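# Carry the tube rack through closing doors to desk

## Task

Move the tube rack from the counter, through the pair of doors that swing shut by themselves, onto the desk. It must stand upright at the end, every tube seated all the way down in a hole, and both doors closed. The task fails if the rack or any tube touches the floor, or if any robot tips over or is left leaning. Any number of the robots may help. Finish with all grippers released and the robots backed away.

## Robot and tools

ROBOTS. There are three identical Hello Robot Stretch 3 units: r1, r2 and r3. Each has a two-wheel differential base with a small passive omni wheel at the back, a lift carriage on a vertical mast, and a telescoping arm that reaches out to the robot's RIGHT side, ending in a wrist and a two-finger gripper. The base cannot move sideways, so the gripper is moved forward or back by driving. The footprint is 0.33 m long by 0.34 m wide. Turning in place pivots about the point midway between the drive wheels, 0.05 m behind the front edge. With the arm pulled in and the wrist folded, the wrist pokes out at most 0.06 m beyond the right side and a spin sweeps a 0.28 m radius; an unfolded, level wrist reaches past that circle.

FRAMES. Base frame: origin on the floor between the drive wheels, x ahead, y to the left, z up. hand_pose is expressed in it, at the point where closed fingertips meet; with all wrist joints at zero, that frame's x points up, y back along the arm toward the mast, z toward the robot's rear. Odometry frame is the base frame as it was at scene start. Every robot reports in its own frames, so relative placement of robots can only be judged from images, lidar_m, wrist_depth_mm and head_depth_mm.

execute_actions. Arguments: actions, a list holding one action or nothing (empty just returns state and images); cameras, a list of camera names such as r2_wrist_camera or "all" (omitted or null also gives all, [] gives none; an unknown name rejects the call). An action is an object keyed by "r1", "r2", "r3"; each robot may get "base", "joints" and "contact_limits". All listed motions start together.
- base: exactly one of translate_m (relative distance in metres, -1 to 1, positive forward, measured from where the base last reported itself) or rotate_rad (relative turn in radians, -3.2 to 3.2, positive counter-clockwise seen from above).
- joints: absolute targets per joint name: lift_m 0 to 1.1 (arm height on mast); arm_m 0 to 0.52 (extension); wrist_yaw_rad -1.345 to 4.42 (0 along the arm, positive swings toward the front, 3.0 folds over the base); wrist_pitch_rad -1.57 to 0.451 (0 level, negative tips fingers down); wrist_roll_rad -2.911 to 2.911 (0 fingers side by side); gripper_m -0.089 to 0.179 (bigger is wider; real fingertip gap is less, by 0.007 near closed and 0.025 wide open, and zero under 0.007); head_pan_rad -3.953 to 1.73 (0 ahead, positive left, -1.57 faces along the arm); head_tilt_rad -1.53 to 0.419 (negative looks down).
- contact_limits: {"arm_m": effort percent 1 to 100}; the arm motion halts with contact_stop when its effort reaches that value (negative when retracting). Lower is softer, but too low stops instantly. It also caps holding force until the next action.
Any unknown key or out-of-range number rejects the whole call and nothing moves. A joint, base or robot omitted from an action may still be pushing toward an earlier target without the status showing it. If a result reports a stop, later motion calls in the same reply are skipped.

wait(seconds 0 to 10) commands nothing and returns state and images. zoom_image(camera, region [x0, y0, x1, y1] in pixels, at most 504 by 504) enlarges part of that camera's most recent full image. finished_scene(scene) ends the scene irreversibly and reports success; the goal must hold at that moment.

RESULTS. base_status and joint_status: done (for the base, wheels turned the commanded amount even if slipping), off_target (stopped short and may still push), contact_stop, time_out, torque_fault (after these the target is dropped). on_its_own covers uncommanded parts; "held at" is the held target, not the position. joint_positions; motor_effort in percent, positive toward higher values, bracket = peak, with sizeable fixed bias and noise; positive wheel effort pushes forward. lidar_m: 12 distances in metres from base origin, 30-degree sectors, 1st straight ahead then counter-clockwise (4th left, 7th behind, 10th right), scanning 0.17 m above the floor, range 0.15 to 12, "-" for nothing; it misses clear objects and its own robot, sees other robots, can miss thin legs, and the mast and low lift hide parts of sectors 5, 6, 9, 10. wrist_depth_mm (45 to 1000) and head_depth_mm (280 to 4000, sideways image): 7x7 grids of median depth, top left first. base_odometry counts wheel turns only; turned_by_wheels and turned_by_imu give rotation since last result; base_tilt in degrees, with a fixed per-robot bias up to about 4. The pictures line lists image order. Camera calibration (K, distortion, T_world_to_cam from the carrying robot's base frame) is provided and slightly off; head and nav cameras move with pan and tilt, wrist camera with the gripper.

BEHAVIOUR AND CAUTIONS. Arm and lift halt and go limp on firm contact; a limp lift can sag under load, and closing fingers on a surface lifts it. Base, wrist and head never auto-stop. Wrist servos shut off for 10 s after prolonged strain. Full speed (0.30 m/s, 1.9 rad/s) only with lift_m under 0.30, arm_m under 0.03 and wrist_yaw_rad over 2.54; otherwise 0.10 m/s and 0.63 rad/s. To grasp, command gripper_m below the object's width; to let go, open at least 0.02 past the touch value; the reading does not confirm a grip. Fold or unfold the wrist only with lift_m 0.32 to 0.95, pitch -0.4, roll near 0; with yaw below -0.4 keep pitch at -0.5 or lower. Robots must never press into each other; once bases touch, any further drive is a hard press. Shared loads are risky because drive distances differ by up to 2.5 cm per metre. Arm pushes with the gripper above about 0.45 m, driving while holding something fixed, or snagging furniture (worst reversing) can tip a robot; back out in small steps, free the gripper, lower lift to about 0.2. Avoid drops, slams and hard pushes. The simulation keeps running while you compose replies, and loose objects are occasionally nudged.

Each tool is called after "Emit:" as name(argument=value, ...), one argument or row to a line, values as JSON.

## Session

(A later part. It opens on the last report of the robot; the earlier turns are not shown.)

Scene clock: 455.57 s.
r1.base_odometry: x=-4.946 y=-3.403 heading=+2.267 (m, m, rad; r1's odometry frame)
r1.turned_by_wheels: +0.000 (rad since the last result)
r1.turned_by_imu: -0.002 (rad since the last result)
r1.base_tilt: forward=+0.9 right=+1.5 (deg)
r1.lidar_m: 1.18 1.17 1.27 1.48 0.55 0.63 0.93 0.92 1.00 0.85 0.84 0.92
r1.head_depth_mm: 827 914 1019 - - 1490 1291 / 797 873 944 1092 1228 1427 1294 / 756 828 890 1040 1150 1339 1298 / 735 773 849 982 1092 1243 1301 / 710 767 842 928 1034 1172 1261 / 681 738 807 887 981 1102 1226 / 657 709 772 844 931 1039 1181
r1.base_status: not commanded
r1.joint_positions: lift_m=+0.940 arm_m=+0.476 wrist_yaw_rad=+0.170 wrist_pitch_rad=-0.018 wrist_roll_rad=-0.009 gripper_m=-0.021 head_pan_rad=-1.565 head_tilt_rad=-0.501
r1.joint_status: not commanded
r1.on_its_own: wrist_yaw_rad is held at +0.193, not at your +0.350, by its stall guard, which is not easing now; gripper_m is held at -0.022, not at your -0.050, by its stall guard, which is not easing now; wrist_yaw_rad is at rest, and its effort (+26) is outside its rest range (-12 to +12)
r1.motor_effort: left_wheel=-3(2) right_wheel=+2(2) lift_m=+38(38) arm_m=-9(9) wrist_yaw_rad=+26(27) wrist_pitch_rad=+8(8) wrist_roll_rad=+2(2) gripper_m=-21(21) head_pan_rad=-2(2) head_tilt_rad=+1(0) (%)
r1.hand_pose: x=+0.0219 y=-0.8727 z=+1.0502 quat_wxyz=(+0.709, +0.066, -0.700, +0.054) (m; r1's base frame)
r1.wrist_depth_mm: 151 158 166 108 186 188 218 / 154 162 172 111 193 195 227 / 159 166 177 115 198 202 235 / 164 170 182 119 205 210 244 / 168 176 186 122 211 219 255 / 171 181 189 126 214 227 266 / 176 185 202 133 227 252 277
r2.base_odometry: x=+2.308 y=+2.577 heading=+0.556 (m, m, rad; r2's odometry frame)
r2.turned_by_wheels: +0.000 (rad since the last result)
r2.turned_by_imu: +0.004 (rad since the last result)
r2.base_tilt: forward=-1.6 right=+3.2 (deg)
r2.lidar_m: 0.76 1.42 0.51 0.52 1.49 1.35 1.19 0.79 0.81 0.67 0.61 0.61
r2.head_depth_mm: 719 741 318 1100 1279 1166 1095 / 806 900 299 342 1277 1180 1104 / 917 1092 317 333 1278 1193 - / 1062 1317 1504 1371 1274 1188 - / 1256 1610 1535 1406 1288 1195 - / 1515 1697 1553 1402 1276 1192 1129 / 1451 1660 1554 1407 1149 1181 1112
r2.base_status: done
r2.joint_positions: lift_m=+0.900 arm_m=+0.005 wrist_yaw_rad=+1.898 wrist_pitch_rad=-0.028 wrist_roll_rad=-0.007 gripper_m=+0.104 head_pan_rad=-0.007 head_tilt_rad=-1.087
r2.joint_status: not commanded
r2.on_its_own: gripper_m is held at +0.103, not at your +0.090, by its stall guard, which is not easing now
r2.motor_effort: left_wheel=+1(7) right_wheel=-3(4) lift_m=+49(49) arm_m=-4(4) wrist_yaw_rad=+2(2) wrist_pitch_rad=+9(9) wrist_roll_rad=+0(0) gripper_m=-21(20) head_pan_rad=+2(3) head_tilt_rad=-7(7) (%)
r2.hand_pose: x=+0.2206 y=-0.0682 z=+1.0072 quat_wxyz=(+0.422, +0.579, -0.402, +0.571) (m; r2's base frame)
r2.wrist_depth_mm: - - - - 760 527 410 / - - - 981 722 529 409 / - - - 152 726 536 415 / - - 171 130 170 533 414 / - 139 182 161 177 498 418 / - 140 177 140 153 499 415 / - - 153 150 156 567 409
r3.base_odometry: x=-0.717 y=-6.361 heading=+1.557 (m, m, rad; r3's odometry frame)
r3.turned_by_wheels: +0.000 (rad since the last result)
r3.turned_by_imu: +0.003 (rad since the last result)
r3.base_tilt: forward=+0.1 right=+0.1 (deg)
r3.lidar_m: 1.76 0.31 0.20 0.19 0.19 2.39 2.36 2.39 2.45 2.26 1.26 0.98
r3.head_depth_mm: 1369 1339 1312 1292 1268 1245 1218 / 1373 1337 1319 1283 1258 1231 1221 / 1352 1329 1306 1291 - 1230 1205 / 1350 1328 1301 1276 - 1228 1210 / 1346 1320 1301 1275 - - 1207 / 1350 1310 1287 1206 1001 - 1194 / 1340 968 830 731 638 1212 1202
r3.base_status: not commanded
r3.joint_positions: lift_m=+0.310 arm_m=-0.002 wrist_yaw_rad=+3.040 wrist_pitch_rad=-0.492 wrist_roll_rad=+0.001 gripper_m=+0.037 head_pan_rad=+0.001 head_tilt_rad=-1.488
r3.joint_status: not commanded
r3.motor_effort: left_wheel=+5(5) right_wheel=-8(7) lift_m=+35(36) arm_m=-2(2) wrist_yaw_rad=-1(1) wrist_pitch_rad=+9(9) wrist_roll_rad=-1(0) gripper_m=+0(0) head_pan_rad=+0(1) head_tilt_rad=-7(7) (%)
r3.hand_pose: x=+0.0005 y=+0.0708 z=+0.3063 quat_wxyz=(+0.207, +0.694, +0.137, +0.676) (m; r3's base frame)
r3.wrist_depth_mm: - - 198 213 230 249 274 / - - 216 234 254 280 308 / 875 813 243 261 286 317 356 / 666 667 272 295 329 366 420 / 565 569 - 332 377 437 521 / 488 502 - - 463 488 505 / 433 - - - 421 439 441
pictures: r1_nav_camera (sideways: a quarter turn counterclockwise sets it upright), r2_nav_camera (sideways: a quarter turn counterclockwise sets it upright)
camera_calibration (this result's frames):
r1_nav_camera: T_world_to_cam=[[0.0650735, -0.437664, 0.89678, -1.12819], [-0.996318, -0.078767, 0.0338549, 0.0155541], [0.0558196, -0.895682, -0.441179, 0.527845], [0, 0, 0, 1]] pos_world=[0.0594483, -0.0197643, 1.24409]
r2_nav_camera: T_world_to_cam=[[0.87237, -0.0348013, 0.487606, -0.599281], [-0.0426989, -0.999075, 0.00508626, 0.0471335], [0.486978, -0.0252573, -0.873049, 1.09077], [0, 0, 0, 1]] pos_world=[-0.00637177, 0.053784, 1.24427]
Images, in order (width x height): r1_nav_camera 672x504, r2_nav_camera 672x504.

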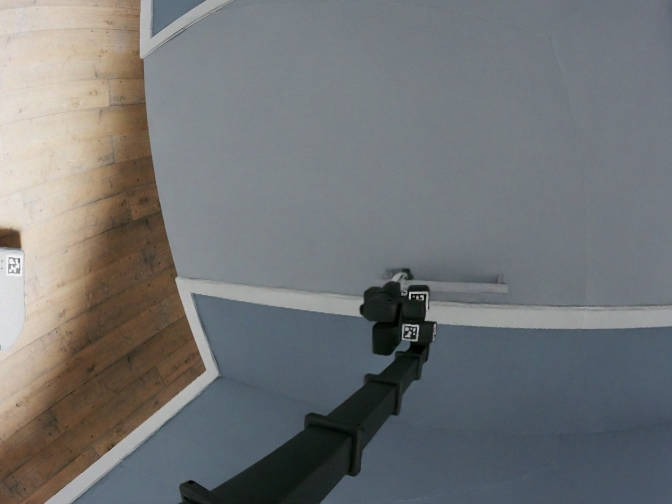

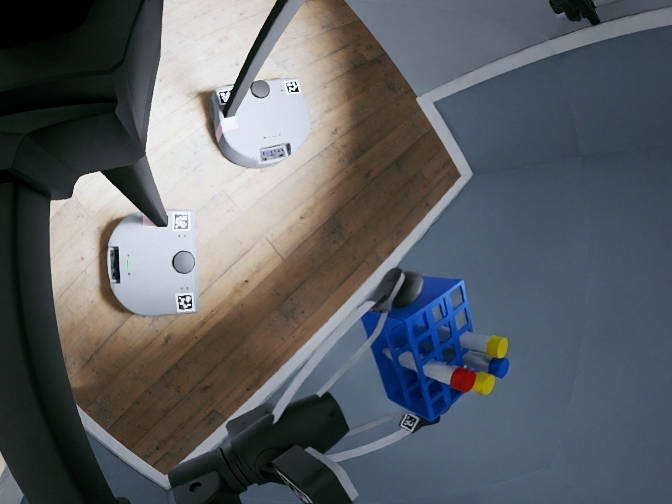

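Emit:
execute_actions(
  actions=[
    {"r1":{"joints":{"gripper_m":0.12}},"r2":{"base":{"rotate_rad":-2.55}}},
  ],
  cameras=[],
)

Emit:
execute_actions(
  actions=[
    {"r1":{"joints":{"arm_m":0.25,"wrist_yaw_rad":0.3}}},
  ],
  cameras=[],
)

Emit:
execute_actions(
  actions=[
    {"r1":{"base":{"translate_m":0.4}}},
  ],
  cameras=[],
)

Emit:
execute_actions(
  actions=[
    {"r1":{"base":{"rotate_rad":-0.45}},"r2":{"joints":{"head_tilt_rad":-1.5}}},
  ],
  cameras=["r2_nav_camera","r1_nav_camera","r1_wrist_camera"],
)

Scene clock: 461.73 s.
r1.base_odometry: x=-4.946 y=-3.403 heading=+2.267 (m, m, rad; r1's odometry frame)
r1.turned_by_wheels: +0.000 (rad since the last result)
r1.turned_by_imu: -0.001 (rad since the last result)
r1.base_tilt: forward=+0.9 right=+1.4 (deg)
r1.lidar_m: 1.18 1.17 1.27 1.48 1.41 0.63 0.93 0.92 1.00 0.85 0.85 0.92
r1.head_depth_mm: 831 918 1018 - - 1492 1299 / 798 875 946 1104 1234 1438 1290 / 759 832 890 1041 1151 1326 1292 / 735 772 844 983 1094 1247 1298 / 711 770 841 929 1035 1171 1265 / 684 740 809 887 981 1105 1231 / 660 711 772 847 934 1043 1179
r1.base_status: not commanded
r1.joint_positions: lift_m=+0.940 arm_m=+0.475 wrist_yaw_rad=+0.191 wrist_pitch_rad=-0.022 wrist_roll_rad=-0.009 gripper_m=+0.120 head_pan_rad=-1.565 head_tilt_rad=-0.501
r1.joint_status: all done
r1.on_its_own: wrist_yaw_rad is held at +0.193, not at your +0.350, by its stall guard, which is not easing now
r1.motor_effort: left_wheel=-1(6) right_wheel=-1(6) lift_m=+38(38) arm_m=-4(9) wrist_yaw_rad=+3(27) wrist_pitch_rad=+10(10) wrist_roll_rad=+2(2) gripper_m=+0(82) head_pan_rad=-1(2) head_tilt_rad=+0(1) (%)
r1.hand_pose: x=+0.0270 y=-0.8713 z=+1.0492 quat_wxyz=(+0.708, +0.075, -0.700, +0.060) (m; r1's base frame)
r1.wrist_depth_mm: 153 159 168 110 187 185 213 / 157 163 172 114 193 192 220 / 161 168 178 117 200 199 229 / 166 173 183 122 207 206 238 / 170 176 189 126 213 217 248 / 174 - 196 131 221 244 259 / 177 191 202 136 228 231 272
r2.base_odometry: x=+2.308 y=+2.577 heading=-1.994 (m, m, rad; r2's odometry frame)
r2.turned_by_wheels: -2.550 (rad since the last result)
r2.turned_by_imu: -2.579 (rad since the last result)
r2.base_tilt: forward=-1.6 right=+3.2 (deg)
r2.lidar_m: 0.79 0.82 0.65 0.61 0.62 0.80 1.42 0.51 1.59 1.49 1.22 1.18
r2.head_depth_mm: 1730 1611 319 1337 1291 1168 1103 / 1843 1731 299 342 1287 1180 1103 / 1906 1683 317 333 1284 1185 - / 1856 1657 1200 1360 1282 1190 - / 795 971 1262 1414 1290 1192 - / 792 969 1247 1409 1297 1187 1123 / 788 965 1239 1415 1291 1198 1114
r2.base_status: done
r2.joint_positions: lift_m=+0.900 arm_m=+0.005 wrist_yaw_rad=+1.898 wrist_pitch_rad=-0.028 wrist_roll_rad=-0.007 gripper_m=+0.104 head_pan_rad=-0.007 head_tilt_rad=-1.087
r2.joint_status: not commanded
r2.on_its_own: gripper_m is held at +0.103, not at your +0.090, by its stall guard, which is not easing now
r2.motor_effort: left_wheel=+2(4) right_wheel=-4(9) lift_m=+50(50) arm_m=-4(4) wrist_yaw_rad=+2(2) wrist_pitch_rad=+9(9) wrist_roll_rad=+0(0) gripper_m=-20(20) head_pan_rad=+3(2) head_tilt_rad=-6(8) (%)
r2.hand_pose: x=+0.2206 y=-0.0682 z=+1.0072 quat_wxyz=(+0.422, +0.579, -0.402, +0.571) (m; r2's base frame)
r2.wrist_depth_mm: 686 799 745 696 - - - / 711 816 775 698 - - - / 713 855 805 151 - - - / 736 881 171 131 169 - - / 731 138 182 161 177 - - / 703 141 177 140 153 - - / 814 898 153 150 156 - -
r3.base_odometry: x=-0.717 y=-6.361 heading=+1.557 (m, m, rad; r3's odometry frame)
r3.turned_by_wheels: +0.000 (rad since the last result)
r3.turned_by_imu: +0.002 (rad since the last result)
r3.base_tilt: forward=+0.2 right=+0.0 (deg)
r3.lidar_m: 1.76 0.31 0.20 0.19 0.19 2.40 2.36 2.39 2.45 2.26 1.26 0.98
r3.head_depth_mm: 1364 1346 1316 1281 1257 1242 1222 / 1363 1329 1305 1288 1253 1239 1209 / 1365 1330 1300 1270 - 1232 1215 / 1348 1319 1306 1280 - 1223 1204 / 1347 1320 1302 1266 - - 1201 / 1350 1309 1286 1209 1007 - 1190 / 1339 961 828 729 639 1212 1196
r3.base_status: not commanded
r3.joint_positions: lift_m=+0.310 arm_m=-0.002 wrist_yaw_rad=+3.040 wrist_pitch_rad=-0.492 wrist_roll_rad=+0.001 gripper_m=+0.037 head_pan_rad=+0.001 head_tilt_rad=-1.488
r3.joint_status: not commanded
r3.motor_effort: left_wheel=+4(5) right_wheel=-8(8) lift_m=+35(36) arm_m=-2(3) wrist_yaw_rad=+0(1) wrist_pitch_rad=+9(9) wrist_roll_rad=+0(0) gripper_m=+0(0) head_pan_rad=+0(0) head_tilt_rad=-7(7) (%)
r3.hand_pose: x=+0.0005 y=+0.0708 z=+0.3063 quat_wxyz=(+0.207, +0.694, +0.137, +0.676) (m; r3's base frame)
r3.wrist_depth_mm: - - 198 213 230 250 272 / - - 220 233 255 279 310 / 866 820 244 260 285 318 355 / 684 667 273 293 327 364 420 / 568 570 - 332 376 435 513 / 486 504 - - 463 491 509 / 433 - - - 418 442 439
pictures: none
No camera images: the call's "cameras" was empty. Leave "cameras" out to get every camera's image.

Scene clock: 464.63 s.
r1.base_odometry: x=-4.946 y=-3.403 heading=+2.267 (m, m, rad; r1's odometry frame)
r1.turned_by_wheels: +0.000 (rad since the last result)
r1.turned_by_imu: -0.001 (rad since the last result)
r1.base_tilt: forward=+0.9 right=+1.4 (deg)
r1.lidar_m: 1.18 1.17 1.27 1.48 1.41 0.63 0.93 0.92 1.00 0.86 0.84 0.92
r1.head_depth_mm: 831 923 1023 - - 1477 1291 / 797 875 966 - 1274 1435 1290 / 756 829 917 - 1197 1331 1291 / 737 776 852 - 1119 1243 1296 / 706 771 841 932 1039 1165 1258 / 684 739 803 883 983 1108 1231 / 659 711 775 850 933 1041 1174
r1.base_status: not commanded
r1.joint_positions: lift_m=+0.940 arm_m=+0.250 wrist_yaw_rad=+0.299 wrist_pitch_rad=-0.021 wrist_roll_rad=-0.009 gripper_m=+0.120 head_pan_rad=-1.565 head_tilt_rad=-0.501
r1.joint_status: all done
r1.motor_effort: left_wheel=-1(1) right_wheel=-1(1) lift_m=+38(38) arm_m=-5(4) wrist_yaw_rad=+1(4) wrist_pitch_rad=+10(10) wrist_roll_rad=+2(2) gripper_m=+1(1) head_pan_rad=-2(2) head_tilt_rad=+1(1) (%)
r1.hand_pose: x=+0.0540 y=-0.6396 z=+1.0493 quat_wxyz=(+0.704, +0.113, -0.695, +0.098) (m; r1's base frame)
r1.wrist_depth_mm: 336 342 354 364 371 378 398 / 344 352 365 375 383 386 413 / 353 365 375 387 399 403 424 / 368 375 386 395 409 421 440 / 379 387 402 415 418 440 455 / 388 - 413 427 440 457 473 / 398 415 433 441 456 470 495
r2.base_odometry: x=+2.308 y=+2.577 heading=-1.994 (m, m, rad; r2's odometry frame)
r2.turned_by_wheels: +0.000 (rad since the last result)
r2.turned_by_imu: +0.000 (rad since the last result)
r2.base_tilt: forward=-1.6 right=+3.3 (deg)
r2.lidar_m: 0.79 0.81 0.65 0.61 0.62 0.80 1.43 0.51 1.59 1.49 1.22 1.18
r2.head_depth_mm: 1733 1608 319 1334 1285 1165 1105 / 1842 1718 299 342 1268 1177 1095 / 1892 1709 317 333 1280 1187 - / 1863 1652 1193 1370 1294 1198 - / 795 974 1259 1410 1289 1191 - / 791 963 1254 1406 1286 1195 1122 / 786 959 1237 1417 1306 1194 1104
r2.base_status: not commanded
r2.joint_positions: lift_m=+0.900 arm_m=+0.005 wrist_yaw_rad=+1.898 wrist_pitch_rad=-0.028 wrist_roll_rad=-0.007 gripper_m=+0.104 head_pan_rad=-0.007 head_tilt_rad=-1.087
r2.joint_status: not commanded
r2.on_its_own: gripper_m is held at +0.103, not at your +0.090, by its stall guard, which is not easing now
r2.motor_effort: left_wheel=+1(2) right_wheel=-4(4) lift_m=+50(49) arm_m=-4(4) wrist_yaw_rad=+2(2) wrist_pitch_rad=+9(9) wrist_roll_rad=+0(0) gripper_m=-20(20) head_pan_rad=+3(3) head_tilt_rad=-6(8) (%)
r2.hand_pose: x=+0.2206 y=-0.0682 z=+1.0072 quat_wxyz=(+0.422, +0.579, -0.402, +0.571) (m; r2's base frame)
r2.wrist_depth_mm: 689 795 744 707 - - - / 695 829 778 702 - - - / 711 844 802 151 - - - / 727 873 171 130 169 - - / 722 138 183 160 176 - - / 705 140 178 140 153 - - / 802 894 153 150 156 - -
r3.base_odometry: x=-0.717 y=-6.361 heading=+1.557 (m, m, rad; r3's odometry frame)
r3.turned_by_wheels: +0.000 (rad since the last result)
r3.turned_by_imu: +0.001 (rad since the last result)
r3.base_tilt: forward=+0.1 right=+0.1 (deg)
r3.lidar_m: 1.76 0.31 0.20 0.19 0.19 2.39 2.37 2.38 2.45 2.26 1.26 0.98
r3.head_depth_mm: 1371 1339 1319 1302 1263 1243 1217 / 1361 1341 1303 1280 1256 1234 1214 / 1345 1336 1313 1293 - 1228 1209 / 1357 1322 1301 1276 - 1228 1210 / 1345 1327 1302 1277 - - 1198 / 1337 1327 1289 1218 997 - 1194 / 1329 963 838 730 638 1214 1197
r3.base_status: not commanded
r3.joint_positions: lift_m=+0.310 arm_m=-0.002 wrist_yaw_rad=+3.040 wrist_pitch_rad=-0.492 wrist_roll_rad=+0.001 gripper_m=+0.037 head_pan_rad=+0.001 head_tilt_rad=-1.488
r3.joint_status: not commanded
r3.motor_effort: left_wheel=+4(4) right_wheel=-8(8) lift_m=+36(36) arm_m=-2(3) wrist_yaw_rad=-1(1) wrist_pitch_rad=+9(9) wrist_roll_rad=+0(0) gripper_m=+1(0) head_pan_rad=+0(1) head_tilt_rad=-8(7) (%)
r3.hand_pose: x=+0.0005 y=+0.0708 z=+0.3063 quat_wxyz=(+0.207, +0.694, +0.137, +0.676) (m; r3's base frame)
r3.wrist_depth_mm: - - 199 212 230 250 271 / - - 217 233 254 278 309 / 852 821 243 260 286 317 355 / 681 651 274 294 325 369 416 / 568 568 - 336 376 442 516 / 486 510 - - 468 488 504 / 438 - - - 420 438 440
pictures: none
No camera images: the call's "cameras" was empty. Leave "cameras" out to get every camera's image.

Scene clock: 469.63 s.
r1.base_odometry: x=-5.203 y=-3.096 heading=+2.267 (m, m, rad; r1's odometry frame)
r1.turned_by_wheels: +0.000 (rad since the last result)
r1.turned_by_imu: -0.004 (rad since the last result)
r1.base_tilt: forward=+1.0 right=+1.3 (deg)
r1.lidar_m: 0.81 0.80 0.86 1.31 1.53 0.97 1.30 1.29 0.88 0.70 0.69 0.73
r1.head_depth_mm: 674 745 827 - - 1252 1293 / 646 710 785 - 1030 1168 1262 / 619 678 744 - 971 1081 1234 / 595 650 712 - 897 1010 1170 / 573 623 683 755 838 945 1087 / 552 597 653 717 794 888 1017 / 534 575 625 683 755 841 950
r1.base_status: done
r1.joint_positions: lift_m=+0.940 arm_m=+0.250 wrist_yaw_rad=+0.299 wrist_pitch_rad=-0.021 wrist_roll_rad=-0.009 gripper_m=+0.120 head_pan_rad=-1.565 head_tilt_rad=-0.501
r1.joint_status: not commanded
r1.motor_effort: left_wheel=-1(4) right_wheel=-1(1) lift_m=+38(38) arm_m=-4(5) wrist_yaw_rad=+1(0) wrist_pitch_rad=+10(10) wrist_roll_rad=+2(2) gripper_m=+0(1) head_pan_rad=-3(2) head_tilt_rad=+1(0) (%)
r1.hand_pose: x=+0.0540 y=-0.6396 z=+1.0493 quat_wxyz=(+0.704, +0.113, -0.695, +0.098) (m; r1's base frame)
r1.wrist_depth_mm: 205 210 217 223 232 238 245 / 212 217 222 230 238 247 252 / 217 222 230 239 245 254 262 / 224 231 237 244 254 262 273 / 231 236 245 252 261 273 282 / 237 - 253 262 270 283 293 / 244 255 263 271 281 293 305
r2.base_odometry: x=+2.308 y=+2.577 heading=-1.994 (m, m, rad; r2's odometry frame)
r2.turned_by_wheels: +0.000 (rad since the last result)
r2.turned_by_imu: +0.000 (rad since the last result)
r2.base_tilt: forward=-1.6 right=+3.2 (deg)
r2.lidar_m: 0.78 0.81 0.65 0.61 0.62 0.80 1.43 1.46 0.87 1.49 1.22 1.18
r2.head_depth_mm: 1743 1610 318 1332 1288 1165 1095 / 1837 1703 299 343 1278 1175 1096 / 1908 1702 316 332 1276 1192 - / 1841 1662 1199 1364 1280 1186 - / 793 974 1255 1403 1279 1200 - / 791 969 1248 1404 1296 1191 1129 / 787 960 1244 1403 1292 1193 1118
r2.base_status: not commanded
r2.joint_positions: lift_m=+0.900 arm_m=+0.005 wrist_yaw_rad=+1.898 wrist_pitch_rad=-0.028 wrist_roll_rad=-0.007 gripper_m=+0.104 head_pan_rad=-0.007 head_tilt_rad=-1.087
r2.joint_status: not commanded
r2.on_its_own: gripper_m is held at +0.103, not at your +0.090, by its stall guard, which is not easing now
r2.motor_effort: left_wheel=+2(2) right_wheel=-4(4) lift_m=+50(49) arm_m=-4(4) wrist_yaw_rad=+2(2) wrist_pitch_rad=+9(9) wrist_roll_rad=+0(0) gripper_m=-20(21) head_pan_rad=+3(3) head_tilt_rad=-6(7) (%)
r2.hand_pose: x=+0.2206 y=-0.0682 z=+1.0072 quat_wxyz=(+0.422, +0.579, -0.402, +0.571) (m; r2's base frame)
r2.wrist_depth_mm: 687 787 742 710 - - - / 705 824 766 697 - - - / 708 862 800 151 - - - / 729 880 170 130 170 - - / 725 138 182 161 177 - - / 703 140 177 141 153 - - / 811 910 152 150 156 - -
r3.base_odometry: x=-0.717 y=-6.361 heading=+1.557 (m, m, rad; r3's odometry frame)
r3.turned_by_wheels: +0.000 (rad since the last result)
r3.turned_by_imu: +0.001 (rad since the last result)
r3.base_tilt: forward=+0.1 right=+0.0 (deg)
r3.lidar_m: 1.76 0.31 0.20 0.19 0.19 2.40 2.36 2.39 2.44 2.26 1.26 0.98
r3.head_depth_mm: 1360 1333 1313 1283 1264 1237 1210 / 1360 1336 1313 1287 1266 1239 1224 / 1361 1329 1303 1280 - 1234 1213 / 1358 1330 1305 1270 - 1221 1211 / 1353 1324 1296 1279 - - 1207 / 1332 1311 1281 1213 1003 - 1200 / 1337 968 831 732 640 1202 1196
r3.base_status: not commanded
r3.joint_positions: lift_m=+0.310 arm_m=-0.002 wrist_yaw_rad=+3.040 wrist_pitch_rad=-0.492 wrist_roll_rad=+0.001 gripper_m=+0.037 head_pan_rad=+0.001 head_tilt_rad=-1.488
r3.joint_status: not commanded
r3.motor_effort: left_wheel=+4(5) right_wheel=-8(7) lift_m=+35(36) arm_m=-3(2) wrist_yaw_rad=+0(0) wrist_pitch_rad=+9(9) wrist_roll_rad=+0(0) gripper_m=+0(0) head_pan_rad=+0(1) head_tilt_rad=-8(8) (%)
r3.hand_pose: x=+0.0005 y=+0.0708 z=+0.3063 quat_wxyz=(+0.207, +0.694, +0.137, +0.676) (m; r3's base frame)
r3.wrist_depth_mm: - - 200 212 228 249 273 / - - 217 234 257 278 309 / 837 815 243 260 286 316 355 / 677 671 272 292 329 367 422 / 570 569 - 332 381 431 517 / 486 498 - - 466 486 497 / 435 - - - 422 436 439
pictures: none
No camera images: the call's "cameras" was empty. Leave "cameras" out to get every camera's image.

Scene clock: 471.50 s.
r1.base_odometry: x=-5.203 y=-3.096 heading=+1.818 (m, m, rad; r1's odometry frame)
r1.turned_by_wheels: -0.450 (rad since the last result)
r1.turned_by_imu: -0.450 (rad since the last result)
r1.base_tilt: forward=+0.9 right=+1.3 (deg)
r1.lidar_m: 0.77 0.80 0.80 0.90 1.46 1.67 0.97 1.29 1.29 0.83 0.69 0.69
r1.head_depth_mm: 1150 1230 1326 - - 1537 1292 / 1056 1172 1338 - 1738 1597 1302 / 929 1021 1137 - 1539 1548 1298 / 822 886 965 - 1238 1404 1289 / 749 810 879 968 1064 1193 1262 / 680 730 789 854 934 1029 1153 / 625 664 716 770 834 913 1000
r1.base_status: done
r1.joint_positions: lift_m=+0.940 arm_m=+0.250 wrist_yaw_rad=+0.299 wrist_pitch_rad=-0.021 wrist_roll_rad=-0.009 gripper_m=+0.120 head_pan_rad=-1.565 head_tilt_rad=-0.501
r1.joint_status: not commanded
r1.motor_effort: left_wheel=+0(5) right_wheel=-2(6) lift_m=+38(38) arm_m=-4(4) wrist_yaw_rad=+1(1) wrist_pitch_rad=+10(10) wrist_roll_rad=+2(2) gripper_m=+1(0) head_pan_rad=-2(3) head_tilt_rad=+1(1) (%)
r1.hand_pose: x=+0.0540 y=-0.6396 z=+1.0493 quat_wxyz=(+0.704, +0.113, -0.695, +0.098) (m; r1's base frame)
r1.wrist_depth_mm: 273 302 341 392 455 580 686 / 277 307 353 408 467 602 709 / 282 314 360 420 479 631 738 / 288 321 370 429 492 658 761 / 293 320 378 450 526 725 763 / 300 - 393 466 542 804 773 / 302 349 403 480 568 752 764
r2.base_odometry: x=+2.308 y=+2.577 heading=-1.994 (m, m, rad; r2's odometry frame)
r2.turned_by_wheels: +0.000 (rad since the last result)
r2.turned_by_imu: +0.000 (rad since the last result)
r2.base_tilt: forward=-1.6 right=+3.2 (deg)
r2.lidar_m: 0.79 0.81 0.65 0.61 0.62 0.80 1.42 1.46 0.94 1.49 1.22 1.18
r2.head_depth_mm: 300 1261 1256 1245 1242 1226 1228 / 302 1270 1268 1250 1248 1226 1225 / - 1268 1263 1260 - 1239 1233 / 1124 1284 1267 1260 - 1247 1244 / 1219 1288 1270 1266 1252 1252 1239 / 1209 1288 1276 1273 1270 1259 1250 / 1203 1299 1282 1275 1270 1259 1247
r2.base_status: not commanded
r2.joint_positions: lift_m=+0.900 arm_m=+0.005 wrist_yaw_rad=+1.898 wrist_pitch_rad=-0.028 wrist_roll_rad=-0.007 gripper_m=+0.104 head_pan_rad=-0.007 head_tilt_rad=-1.482
r2.joint_status: all done
r2.on_its_own: gripper_m is held at +0.103, not at your +0.090, by its stall guard, which is not easing now
r2.motor_effort: left_wheel=+2(1) right_wheel=-4(3) lift_m=+50(49) arm_m=-4(4) wrist_yaw_rad=+2(2) wrist_pitch_rad=+9(9) wrist_roll_rad=+0(0) gripper_m=-20(20) head_pan_rad=+3(3) head_tilt_rad=-8(34) (%)
r2.hand_pose: x=+0.2206 y=-0.0682 z=+1.0072 quat_wxyz=(+0.422, +0.579, -0.402, +0.571) (m; r2's base frame)
r2.wrist_depth_mm: 685 789 744 704 - - - / 701 811 776 697 - - - / 711 856 801 150 - - - / 723 869 171 130 170 - - / 739 138 182 160 176 - - / 704 140 177 141 153 - - / 803 887 153 150 156 - -
r3.base_odometry: x=-0.717 y=-6.361 heading=+1.557 (m, m, rad; r3's odometry frame)
r3.turned_by_wheels: +0.000 (rad since the last result)
r3.turned_by_imu: +0.001 (rad since the last result)
r3.base_tilt: forward=+0.1 right=+0.1 (deg)
r3.lidar_m: 1.76 0.31 0.20 0.19 0.19 2.39 2.36 2.39 2.44 2.26 1.26 0.98
r3.head_depth_mm: 1359 1343 1312 1290 1264 1251 1220 / 1361 1342 1307 1279 1268 1231 1219 / 1359 1335 1309 1276 - 1239 1211 / 1356 1321 1301 1280 - 1224 1206 / 1349 1323 1300 1263 - - 1200 / 1347 1321 1292 1212 1007 - 1198 / 1335 967 838 730 639 1203 1195
r3.base_status: not commanded
r3.joint_positions: lift_m=+0.310 arm_m=-0.002 wrist_yaw_rad=+3.040 wrist_pitch_rad=-0.492 wrist_roll_rad=+0.001 gripper_m=+0.037 head_pan_rad=+0.001 head_tilt_rad=-1.488
r3.joint_status: not commanded
r3.motor_effort: left_wheel=+4(5) right_wheel=-7(8) lift_m=+35(36) arm_m=-2(3) wrist_yaw_rad=-1(0) wrist_pitch_rad=+9(10) wrist_roll_rad=+0(0) gripper_m=+0(0) head_pan_rad=+1(1) head_tilt_rad=-7(8) (%)
r3.hand_pose: x=+0.0005 y=+0.0708 z=+0.3063 quat_wxyz=(+0.207, +0.694, +0.137, +0.676) (m; r3's base frame)
r3.wrist_depth_mm: - - 198 211 230 248 272 / - - 218 233 256 278 308 / 844 837 243 259 286 319 351 / 681 665 272 294 327 365 421 / 566 569 - 334 378 436 513 / 488 502 - - 465 486 516 / 439 - - - 427 440 437
pictures: r1_nav_camera (sideways: a quarter turn counterclockwise sets it upright), r1_wrist_camera, r2_nav_camera (sideways: a quarter turn counterclockwise sets it upright)
camera_calibration (this result's frames):
r1_nav_camera: T_world_to_cam=[[0.0650736, -0.437664, 0.896781, -1.12819], [-0.996318, -0.0787671, 0.0338549, 0.0155541], [0.0558197, -0.895682, -0.441179, 0.527845], [0, 0, 0, 1]] pos_world=[0.0594483, -0.0197643, 1.24409]
r1_wrist_camera: T_world_to_cam=[[-0.963201, -0.268081, -0.0193902, -0.101714], [-0.0356355, 0.198874, -0.979377, 1.18866], [0.266408, -0.942646, -0.201109, -0.241782], [0, 0, 0, 1]] pos_world=[0.00879987, -0.491577, 1.11355]
r2_nav_camera: T_world_to_cam=[[0.992892, -0.0355994, 0.11357, -0.112906], [-0.0379342, -0.99911, 0.0184631, 0.0296954], [0.112812, -0.0226401, -0.993358, 1.24919], [0, 0, 0, 1]] pos_world=[-0.0276931, 0.0539314, 1.25317]
Images, in order (width x height): r1_nav_camera 672x504, r1_wrist_camera 644x364, r2_nav_camera 672x504.

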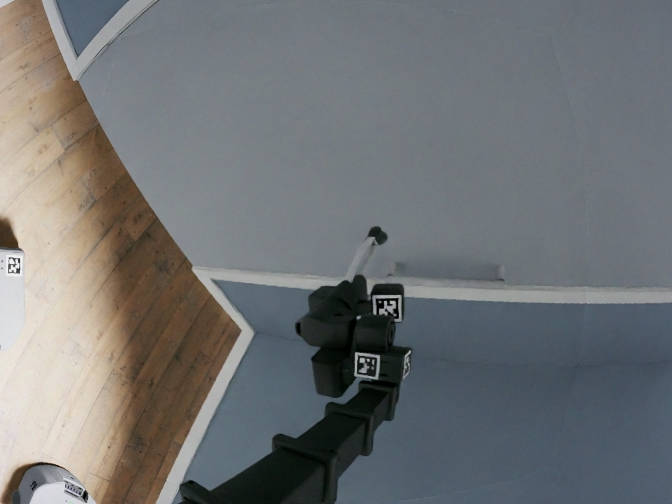

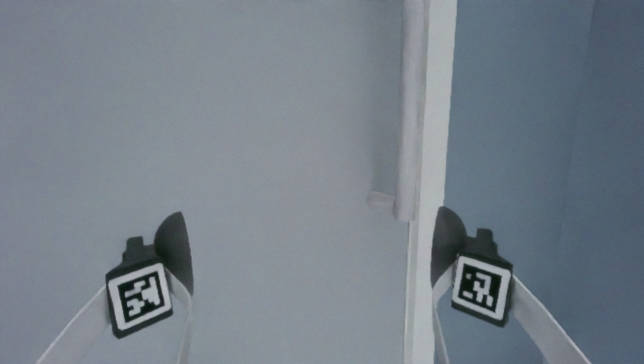

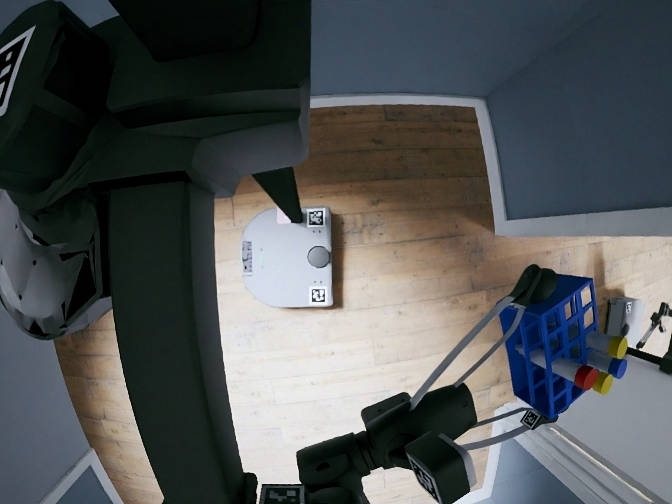

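Emit:
execute_actions(
  actions=[
    {"r2":{"base":{"rotate_rad":-0.3},"joints":{"lift_m":0.5}}},
  ],
  cameras=[],
)

Emit:
execute_actions(
  actions=[
    {"r2":{"base":{"translate_m":-1.0}},"r1":{"joints":{"arm_m":0.5,"wrist_yaw_rad":0.15,"gripper_m":0.09}}},
  ],
  cameras=[],
)

Emit:
execute_actions(
  actions=[
    {"r2":{"base":{"rotate_rad":0.3}},"r3":{"base":{"translate_m":1.0},"joints":{"lift_m":0.28}}},
  ],
  cameras=["r2_nav_camera","r3_nav_camera","r1_wrist_camera"],
)

Scene clock: 477.30 s.
r1.base_odometry: x=-5.203 y=-3.096 heading=+1.818 (m, m, rad; r1's odometry frame)
r1.turned_by_wheels: +0.000 (rad since the last result)
r1.turned_by_imu: -0.001 (rad since the last result)
r1.base_tilt: forward=+1.0 right=+1.3 (deg)
r1.lidar_m: 0.77 0.80 0.80 0.89 1.45 1.67 0.97 1.29 1.29 0.83 0.69 0.69
r1.head_depth_mm: 1144 1243 1330 - - 1550 1295 / 1055 1174 1328 - 1731 1595 1293 / 926 1022 1130 - 1539 1542 1298 / 822 884 967 - 1234 1389 1290 / 747 807 880 973 1068 1188 1258 / 679 732 788 855 934 1032 1153 / 626 668 715 767 837 902 999
r1.base_status: not commanded
r1.joint_positions: lift_m=+0.940 arm_m=+0.250 wrist_yaw_rad=+0.299 wrist_pitch_rad=-0.021 wrist_roll_rad=-0.009 gripper_m=+0.120 head_pan_rad=-1.565 head_tilt_rad=-0.501
r1.joint_status: not commanded
r1.motor_effort: left_wheel=+0(1) right_wheel=-2(2) lift_m=+38(38) arm_m=-4(4) wrist_yaw_rad=+1(0) wrist_pitch_rad=+10(10) wrist_roll_rad=+2(2) gripper_m=+0(1) head_pan_rad=-2(2) head_tilt_rad=+0(0) (%)
r1.hand_pose: x=+0.0540 y=-0.6396 z=+1.0493 quat_wxyz=(+0.704, +0.113, -0.695, +0.098) (m; r1's base frame)
r1.wrist_depth_mm: 272 301 342 397 461 576 691 / 277 308 350 412 458 609 714 / 282 314 360 423 480 630 737 / 288 323 370 432 497 662 764 / 295 320 380 447 526 721 771 / 299 - 398 464 543 806 781 / 300 349 408 477 576 769 766
r2.base_odometry: x=+2.308 y=+2.577 heading=-2.294 (m, m, rad; r2's odometry frame)
r2.turned_by_wheels: -0.300 (rad since the last result)
r2.turned_by_imu: -0.304 (rad since the last result)
r2.base_tilt: forward=-1.6 right=+3.2 (deg)
r2.lidar_m: 1.38 0.79 0.76 0.61 0.61 0.66 1.02 1.43 0.93 1.50 1.49 1.19
r2.head_depth_mm: 1275 1273 1253 1236 - 1227 1230 / 1275 1270 1255 - 1244 1241 1233 / 1283 1276 668 1254 - 1239 1220 / 1294 1271 1271 1258 - 1242 1236 / 1289 1292 1269 1271 - - 1239 / 1246 1286 1278 1260 - - 1244 / 1102 1300 1291 1275 1270 1225 1158
r2.base_status: done
r2.joint_positions: lift_m=+0.500 arm_m=+0.005 wrist_yaw_rad=+1.898 wrist_pitch_rad=-0.028 wrist_roll_rad=-0.007 gripper_m=+0.104 head_pan_rad=-0.007 head_tilt_rad=-1.483
r2.joint_status: all done
r2.on_its_own: gripper_m is held at +0.103, not at your +0.090, by its stall guard, which is not easing now
r2.motor_effort: left_wheel=+2(6) right_wheel=-4(9) lift_m=+41(43) arm_m=-4(4) wrist_yaw_rad=+2(3) wrist_pitch_rad=+9(9) wrist_roll_rad=+0(0) gripper_m=-21(20) head_pan_rad=+3(3) head_tilt_rad=-9(9) (%)
r2.hand_pose: x=+0.2206 y=-0.0682 z=+0.6075 quat_wxyz=(+0.422, +0.579, -0.402, +0.571) (m; r2's base frame)
r2.wrist_depth_mm: 684 695 709 - - - 800 / 700 726 738 - - - 816 / 723 734 750 151 - - 835 / 761 765 171 131 170 - 864 / 793 138 182 161 176 - 907 / 812 141 177 141 153 - 941 / 851 842 153 150 156 971 971
r3.base_odometry: x=-0.717 y=-6.361 heading=+1.557 (m, m, rad; r3's odometry frame)
r3.turned_by_wheels: +0.000 (rad since the last result)
r3.turned_by_imu: +0.002 (rad since the last result)
r3.base_tilt: forward=+0.1 right=+0.0 (deg)
r3.lidar_m: 1.76 0.31 0.20 0.19 0.19 2.39 2.36 2.39 2.45 2.26 1.26 0.98
r3.head_depth_mm: 1366 1331 1321 1281 1257 1248 1219 / 1365 1333 1322 1282 1260 1240 1215 / 1348 1329 1305 1290 - 1224 1218 / 1351 1332 1306 1268 - 1236 1205 / 1353 1314 1296 1272 - - 1208 / 1328 1310 1289 1210 1002 - 1204 / 1342 960 833 729 638 1209 1199
r3.base_status: not commanded
r3.joint_positions: lift_m=+0.310 arm_m=-0.002 wrist_yaw_rad=+3.040 wrist_pitch_rad=-0.492 wrist_roll_rad=+0.001 gripper_m=+0.037 head_pan_rad=+0.001 head_tilt_rad=-1.488
r3.joint_status: not commanded
r3.motor_effort: left_wheel=+5(5) right_wheel=-8(8) lift_m=+35(36) arm_m=-2(2) wrist_yaw_rad=-1(0) wrist_pitch_rad=+9(10) wrist_roll_rad=+0(0) gripper_m=+0(0) head_pan_rad=+1(0) head_tilt_rad=-8(7) (%)
r3.hand_pose: x=+0.0005 y=+0.0708 z=+0.3063 quat_wxyz=(+0.207, +0.694, +0.137, +0.676) (m; r3's base frame)
r3.wrist_depth_mm: - - 199 212 230 249 273 / - - 216 233 256 278 308 / 864 821 242 261 284 315 355 / 680 671 273 295 323 368 417 / 569 574 - 334 379 438 514 / 484 505 - - 471 498 504 / 438 - - - 424 439 442
pictures: none
No camera images: the call's "cameras" was empty. Leave "cameras" out to get every camera's image.

Scene clock: 488.23 s.
r1.base_odometry: x=-5.203 y=-3.096 heading=+1.818 (m, m, rad; r1's odometry frame)
r1.turned_by_wheels: +0.000 (rad since the last result)
r1.turned_by_imu: -0.002 (rad since the last result)
r1.base_tilt: forward=+1.0 right=+1.4 (deg)
r1.lidar_m: 0.78 0.80 0.80 0.90 1.46 1.67 1.55 1.29 1.04 0.83 0.69 0.69
r1.head_depth_mm: 1148 1235 1324 - - 1353 1248 / 1050 1174 1311 1510 1687 1613 1294 / 927 1019 1084 1299 1467 1543 1301 / 820 883 953 1092 1219 1392 1287 / 747 805 882 964 1060 1183 1261 / 680 730 788 855 938 1030 1143 / 625 666 717 771 833 911 997
r1.base_status: not commanded
r1.joint_positions: lift_m=+0.940 arm_m=+0.500 wrist_yaw_rad=+0.151 wrist_pitch_rad=-0.021 wrist_roll_rad=-0.009 gripper_m=+0.090 head_pan_rad=-1.565 head_tilt_rad=-0.501
r1.joint_status: all done
r1.motor_effort: left_wheel=+0(1) right_wheel=-2(2) lift_m=+38(38) arm_m=+5(3) wrist_yaw_rad=+0(2) wrist_pitch_rad=+10(10) wrist_roll_rad=+2(2) gripper_m=-1(81) head_pan_rad=-2(2) head_tilt_rad=+0(1) (%)
r1.hand_pose: x=+0.0169 y=-0.8975 z=+1.0494 quat_wxyz=(+0.709, +0.061, -0.701, +0.046) (m; r1's base frame)
r1.wrist_depth_mm: 158 176 207 168 324 445 549 / 161 180 213 173 332 470 561 / 163 183 217 179 347 495 575 / 166 187 224 185 360 529 576 / 170 188 237 192 327 559 589 / 173 187 239 215 333 656 603 / 174 205 244 277 415 595 603
r2.base_odometry: x=+2.969 y=+3.327 heading=-2.293 (m, m, rad; r2's odometry frame)
r2.turned_by_wheels: +0.000 (rad since the last result)
r2.turned_by_imu: -0.006 (rad since the last result)
r2.base_tilt: forward=-1.6 right=+3.2 (deg)
r2.lidar_m: 1.75 0.60 0.29 0.23 0.23 0.25 0.39 0.51 0.55 0.84 1.05 2.03
r2.head_depth_mm: 1276 1260 1259 1234 - 1149 865 / 1282 1262 1254 - 1244 1231 927 / 1282 1271 670 1250 - 1244 999 / 1289 1291 1260 1268 - 1242 982 / 1298 1286 1272 1264 - - 689 / 1291 1288 1278 1067 - - 547 / 1301 1209 935 734 606 487 452
r2.base_status: done
r2.joint_positions: lift_m=+0.500 arm_m=+0.005 wrist_yaw_rad=+1.898 wrist_pitch_rad=-0.028 wrist_roll_rad=-0.007 gripper_m=+0.104 head_pan_rad=-0.007 head_tilt_rad=-1.483
r2.joint_status: not commanded
r2.on_its_own: gripper_m is held at +0.103, not at your +0.090, by its stall guard, which is not easing now
r2.motor_effort: left_wheel=+1(3) right_wheel=-4(8) lift_m=+41(41) arm_m=-4(4) wrist_yaw_rad=+2(2) wrist_pitch_rad=+9(9) wrist_roll_rad=+0(0) gripper_m=-20(20) head_pan_rad=+3(3) head_tilt_rad=-9(9) (%)
r2.hand_pose: x=+0.2206 y=-0.0682 z=+0.6075 quat_wxyz=(+0.422, +0.579, -0.402, +0.571) (m; r2's base frame)
r2.wrist_depth_mm: 492 749 - - - - - / 491 764 - - - - - / 496 771 - 150 - - - / 494 671 171 130 170 - - / 489 138 183 161 177 - - / 466 140 177 141 153 - - / 556 643 153 150 156 994 -
r3.base_odometry: x=-0.717 y=-6.361 heading=+1.557 (m, m, rad; r3's odometry frame)
r3.turned_by_wheels: +0.000 (rad since the last result)
r3.turned_by_imu: +0.003 (rad since the last result)
r3.base_tilt: forward=+0.2 right=+0.0 (deg)
r3.lidar_m: 2.26 0.31 0.20 0.19 0.19 2.40 2.37 2.39 2.45 2.26 1.26 0.98
r3.head_depth_mm: 1360 1342 1317 1295 1270 1244 1225 / 1362 1338 1322 1289 1265 1242 1221 / 1363 1337 1299 1275 - 1241 1214 / 1360 1328 1290 1273 - 1227 1212 / 1347 1322 1292 1279 - - 1216 / 1351 1314 1291 1213 1003 - 1198 / 1337 965 833 733 640 1219 1204
r3.base_status: not commanded
r3.joint_positions: lift_m=+0.310 arm_m=-0.002 wrist_yaw_rad=+3.040 wrist_pitch_rad=-0.492 wrist_roll_rad=+0.001 gripper_m=+0.037 head_pan_rad=+0.001 head_tilt_rad=-1.488
r3.joint_status: not commanded
r3.motor_effort: left_wheel=+5(5) right_wheel=-8(8) lift_m=+37(36) arm_m=-2(2) wrist_yaw_rad=-1(0) wrist_pitch_rad=+9(9) wrist_roll_rad=+0(0) gripper_m=+0(0) head_pan_rad=+1(0) head_tilt_rad=-7(7) (%)
r3.hand_pose: x=+0.0005 y=+0.0708 z=+0.3063 quat_wxyz=(+0.207, +0.694, +0.137, +0.676) (m; r3's base frame)
r3.wrist_depth_mm: - - 200 212 229 249 274 / - - 219 234 253 278 310 / 863 822 243 261 285 320 354 / 686 664 273 294 328 365 419 / 571 570 - 332 375 441 509 / 484 500 - - 468 485 512 / 434 - - - 424 443 444
pictures: none
No camera images: the call's "cameras" was empty. Leave "cameras" out to get every camera's image.

Scene clock: 493.53 s.
r1.base_odometry: x=-5.203 y=-3.096 heading=+1.818 (m, m, rad; r1's odometry frame)
r1.turned_by_wheels: +0.000 (rad since the last result)
r1.turned_by_imu: -0.001 (rad since the last result)
r1.base_tilt: forward=+1.0 right=+1.3 (deg)
r1.lidar_m: 0.77 0.80 0.80 0.90 1.46 1.41 1.55 1.29 1.04 0.83 0.70 0.69
r1.head_depth_mm: 1148 1229 1327 - - 1355 1234 / 1054 1173 1309 1505 1683 1553 1302 / 926 1019 1091 1307 1449 1546 1295 / 821 886 950 1087 1226 1408 1298 / 746 809 881 962 1065 1187 1252 / 680 735 792 857 937 1030 1152 / 626 668 713 771 833 910 997
r1.base_status: not commanded
r1.joint_positions: lift_m=+0.940 arm_m=+0.500 wrist_yaw_rad=+0.151 wrist_pitch_rad=-0.021 wrist_roll_rad=-0.009 gripper_m=+0.090 head_pan_rad=-1.565 head_tilt_rad=-0.501
r1.joint_status: not commanded
r1.motor_effort: left_wheel=+0(0) right_wheel=-2(2) lift_m=+38(38) arm_m=+4(5) wrist_yaw_rad=+0(1) wrist_pitch_rad=+10(10) wrist_roll_rad=+2(2) gripper_m=-1(0) head_pan_rad=-3(2) head_tilt_rad=+0(1) (%)
r1.hand_pose: x=+0.0169 y=-0.8975 z=+1.0494 quat_wxyz=(+0.709, +0.061, -0.701, +0.046) (m; r1's base frame)
r1.wrist_depth_mm: 158 176 207 168 324 447 542 / 161 179 213 173 333 470 561 / 164 183 219 179 348 495 568 / 167 188 223 185 362 525 578 / 170 189 237 193 326 557 590 / 172 187 239 215 332 651 603 / 174 206 244 278 413 591 611
r2.base_odometry: x=+2.969 y=+3.327 heading=-1.994 (m, m, rad; r2's odometry frame)
r2.turned_by_wheels: +0.300 (rad since the last result)
r2.turned_by_imu: +0.303 (rad since the last result)
r2.base_tilt: forward=-1.6 right=+3.2 (deg)
r2.lidar_m: 1.35 0.36 0.25 0.23 0.24 0.30 0.51 0.51 0.66 1.05 1.05 1.81
r2.head_depth_mm: 1267 1261 1251 1248 - 1233 953 / 1272 1260 1253 - 1241 1235 959 / 1276 1266 668 1255 - 1239 975 / 1290 1275 1275 1260 - 1242 940 / 1292 1285 1269 1261 - - 943 / 1088 1023 972 921 - - 800 / 726 694 669 642 597 583 587
r2.base_status: done
r2.joint_positions: lift_m=+0.500 arm_m=+0.005 wrist_yaw_rad=+1.898 wrist_pitch_rad=-0.028 wrist_roll_rad=-0.007 gripper_m=+0.104 head_pan_rad=-0.007 head_tilt_rad=-1.483
r2.joint_status: not commanded
r2.on_its_own: gripper_m is held at +0.103, not at your +0.090, by its stall guard, which is not easing now
r2.motor_effort: left_wheel=-3(7) right_wheel=+3(9) lift_m=+40(41) arm_m=-4(4) wrist_yaw_rad=+2(2) wrist_pitch_rad=+9(9) wrist_roll_rad=+0(0) gripper_m=-20(20) head_pan_rad=+3(3) head_tilt_rad=-9(9) (%)
r2.hand_pose: x=+0.2206 y=-0.0682 z=+0.6075 quat_wxyz=(+0.422, +0.579, -0.402, +0.571) (m; r2's base frame)
r2.wrist_depth_mm: 339 440 676 - - - - / 346 454 684 994 - - - / 352 461 715 151 - - - / 359 430 171 130 170 - - / 361 138 182 161 177 - - / - 141 177 140 153 - - / 389 435 153 150 156 962 -
r3.base_odometry: x=-0.704 y=-5.361 heading=+1.557 (m, m, rad; r3's odometry frame)
r3.turned_by_wheels: +0.000 (rad since the last result)
r3.turned_by_imu: -0.001 (rad since the last result)
r3.base_tilt: forward=+0.1 right=+0.0 (deg)
r3.lidar_m: 1.42 1.29 1.06 0.75 0.37 0.35 0.36 0.47 0.54 0.51 1.12 1.40
r3.head_depth_mm: 1363 1335 1314 1289 1264 1250 1223 / 1366 1333 1314 1279 1266 1240 1210 / 1352 1325 1300 1288 - 1229 1054 / 1356 1326 1303 1270 - 1229 942 / 1347 1313 1292 1269 - - 831 / 1334 1311 1293 1270 1251 - 768 / 1345 1308 1289 1269 1242 918 700
r3.base_status: done
r3.joint_positions: lift_m=+0.280 arm_m=-0.002 wrist_yaw_rad=+3.040 wrist_pitch_rad=-0.492 wrist_roll_rad=+0.001 gripper_m=+0.037 head_pan_rad=+0.001 head_tilt_rad=-1.488
r3.joint_status: all done
r3.motor_effort: left_wheel=+2(14) right_wheel=-3(8) lift_m=+28(27) arm_m=-2(3) wrist_yaw_rad=-1(1) wrist_pitch_rad=+9(9) wrist_roll_rad=+0(0) gripper_m=+0(0) head_pan_rad=-1(0) head_tilt_rad=-7(7) (%)
r3.hand_pose: x=+0.0005 y=+0.0708 z=+0.2766 quat_wxyz=(+0.207, +0.694, +0.137, +0.676) (m; r3's base frame)
r3.wrist_depth_mm: 309 - 917 959 - - - / 319 351 966 - - - - / 329 390 821 825 841 853 875 / 339 427 662 667 661 678 677 / 351 467 - 556 552 555 559 / 354 - - - 475 467 479 / - - - - 395 411 411
pictures: r1_wrist_camera, r2_nav_camera (sideways: a quarter turn counterclockwise sets it upright), r3_nav_camera (sideways: a quarter turn counterclockwise sets it upright)
camera_calibration (this result's frames):
r1_wrist_camera: T_world_to_cam=[[-0.992293, -0.122384, -0.0193997, -0.0752557], [-0.00571905, 0.201628, -0.979446, 1.24075], [0.12378, -0.971786, -0.200774, -0.499043], [0, 0, 0, 1]] pos_world=[-0.00580852, -0.744342, 1.11359]
r2_nav_camera: T_world_to_cam=[[0.99295, -0.0354489, 0.113112, -0.11231], [-0.0377739, -0.999115, 0.0184774, 0.0296758], [0.112357, -0.0226198, -0.99341, 1.24926], [0, 0, 0, 1]] pos_world=[-0.0277237, 0.0539264, 1.25319]
r3_nav_camera: T_world_to_cam=[[0.998861, -0.0392997, 0.0270753, 0.00860949], [-0.0379332, -0.998066, -0.0492572, 0.117007], [0.0289587, 0.048174, -0.998419, 1.25108], [0, 0, 0, 1]] pos_world=[-0.040391, 0.0568494, 1.25464]
Images, in order (width x height): r1_wrist_camera 644x364, r2_nav_camera 672x504, r3_nav_camera 672x504.

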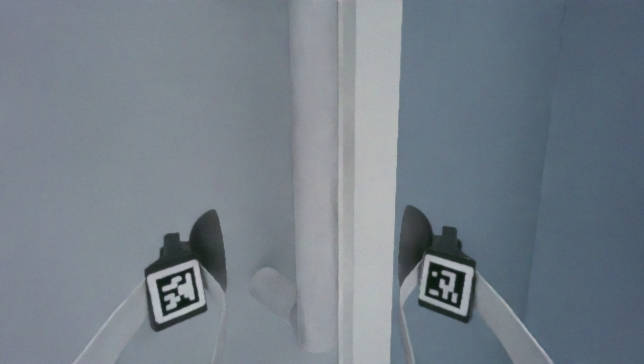

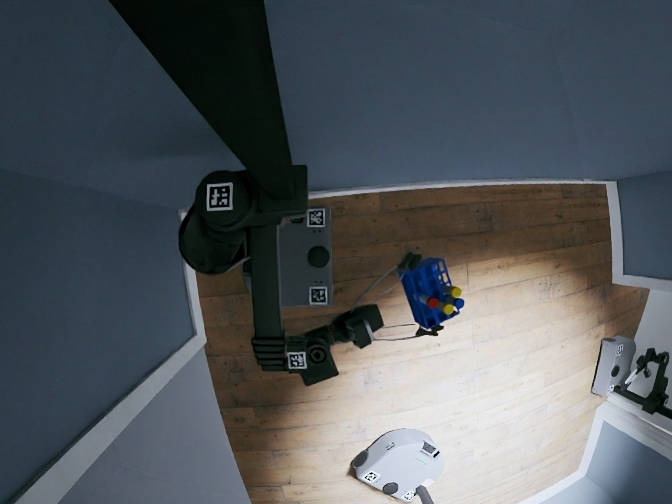

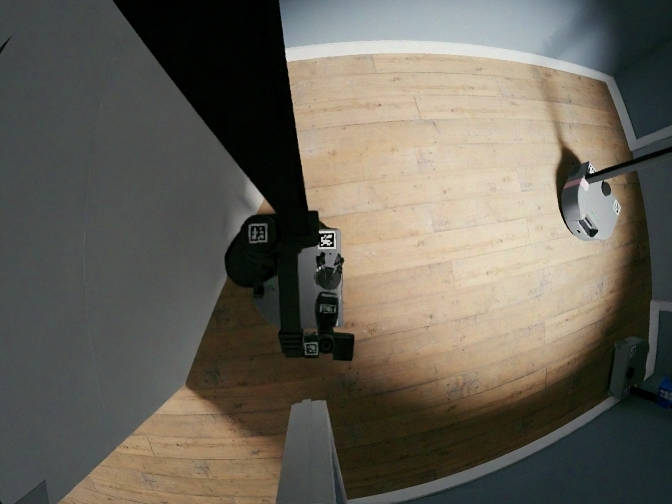

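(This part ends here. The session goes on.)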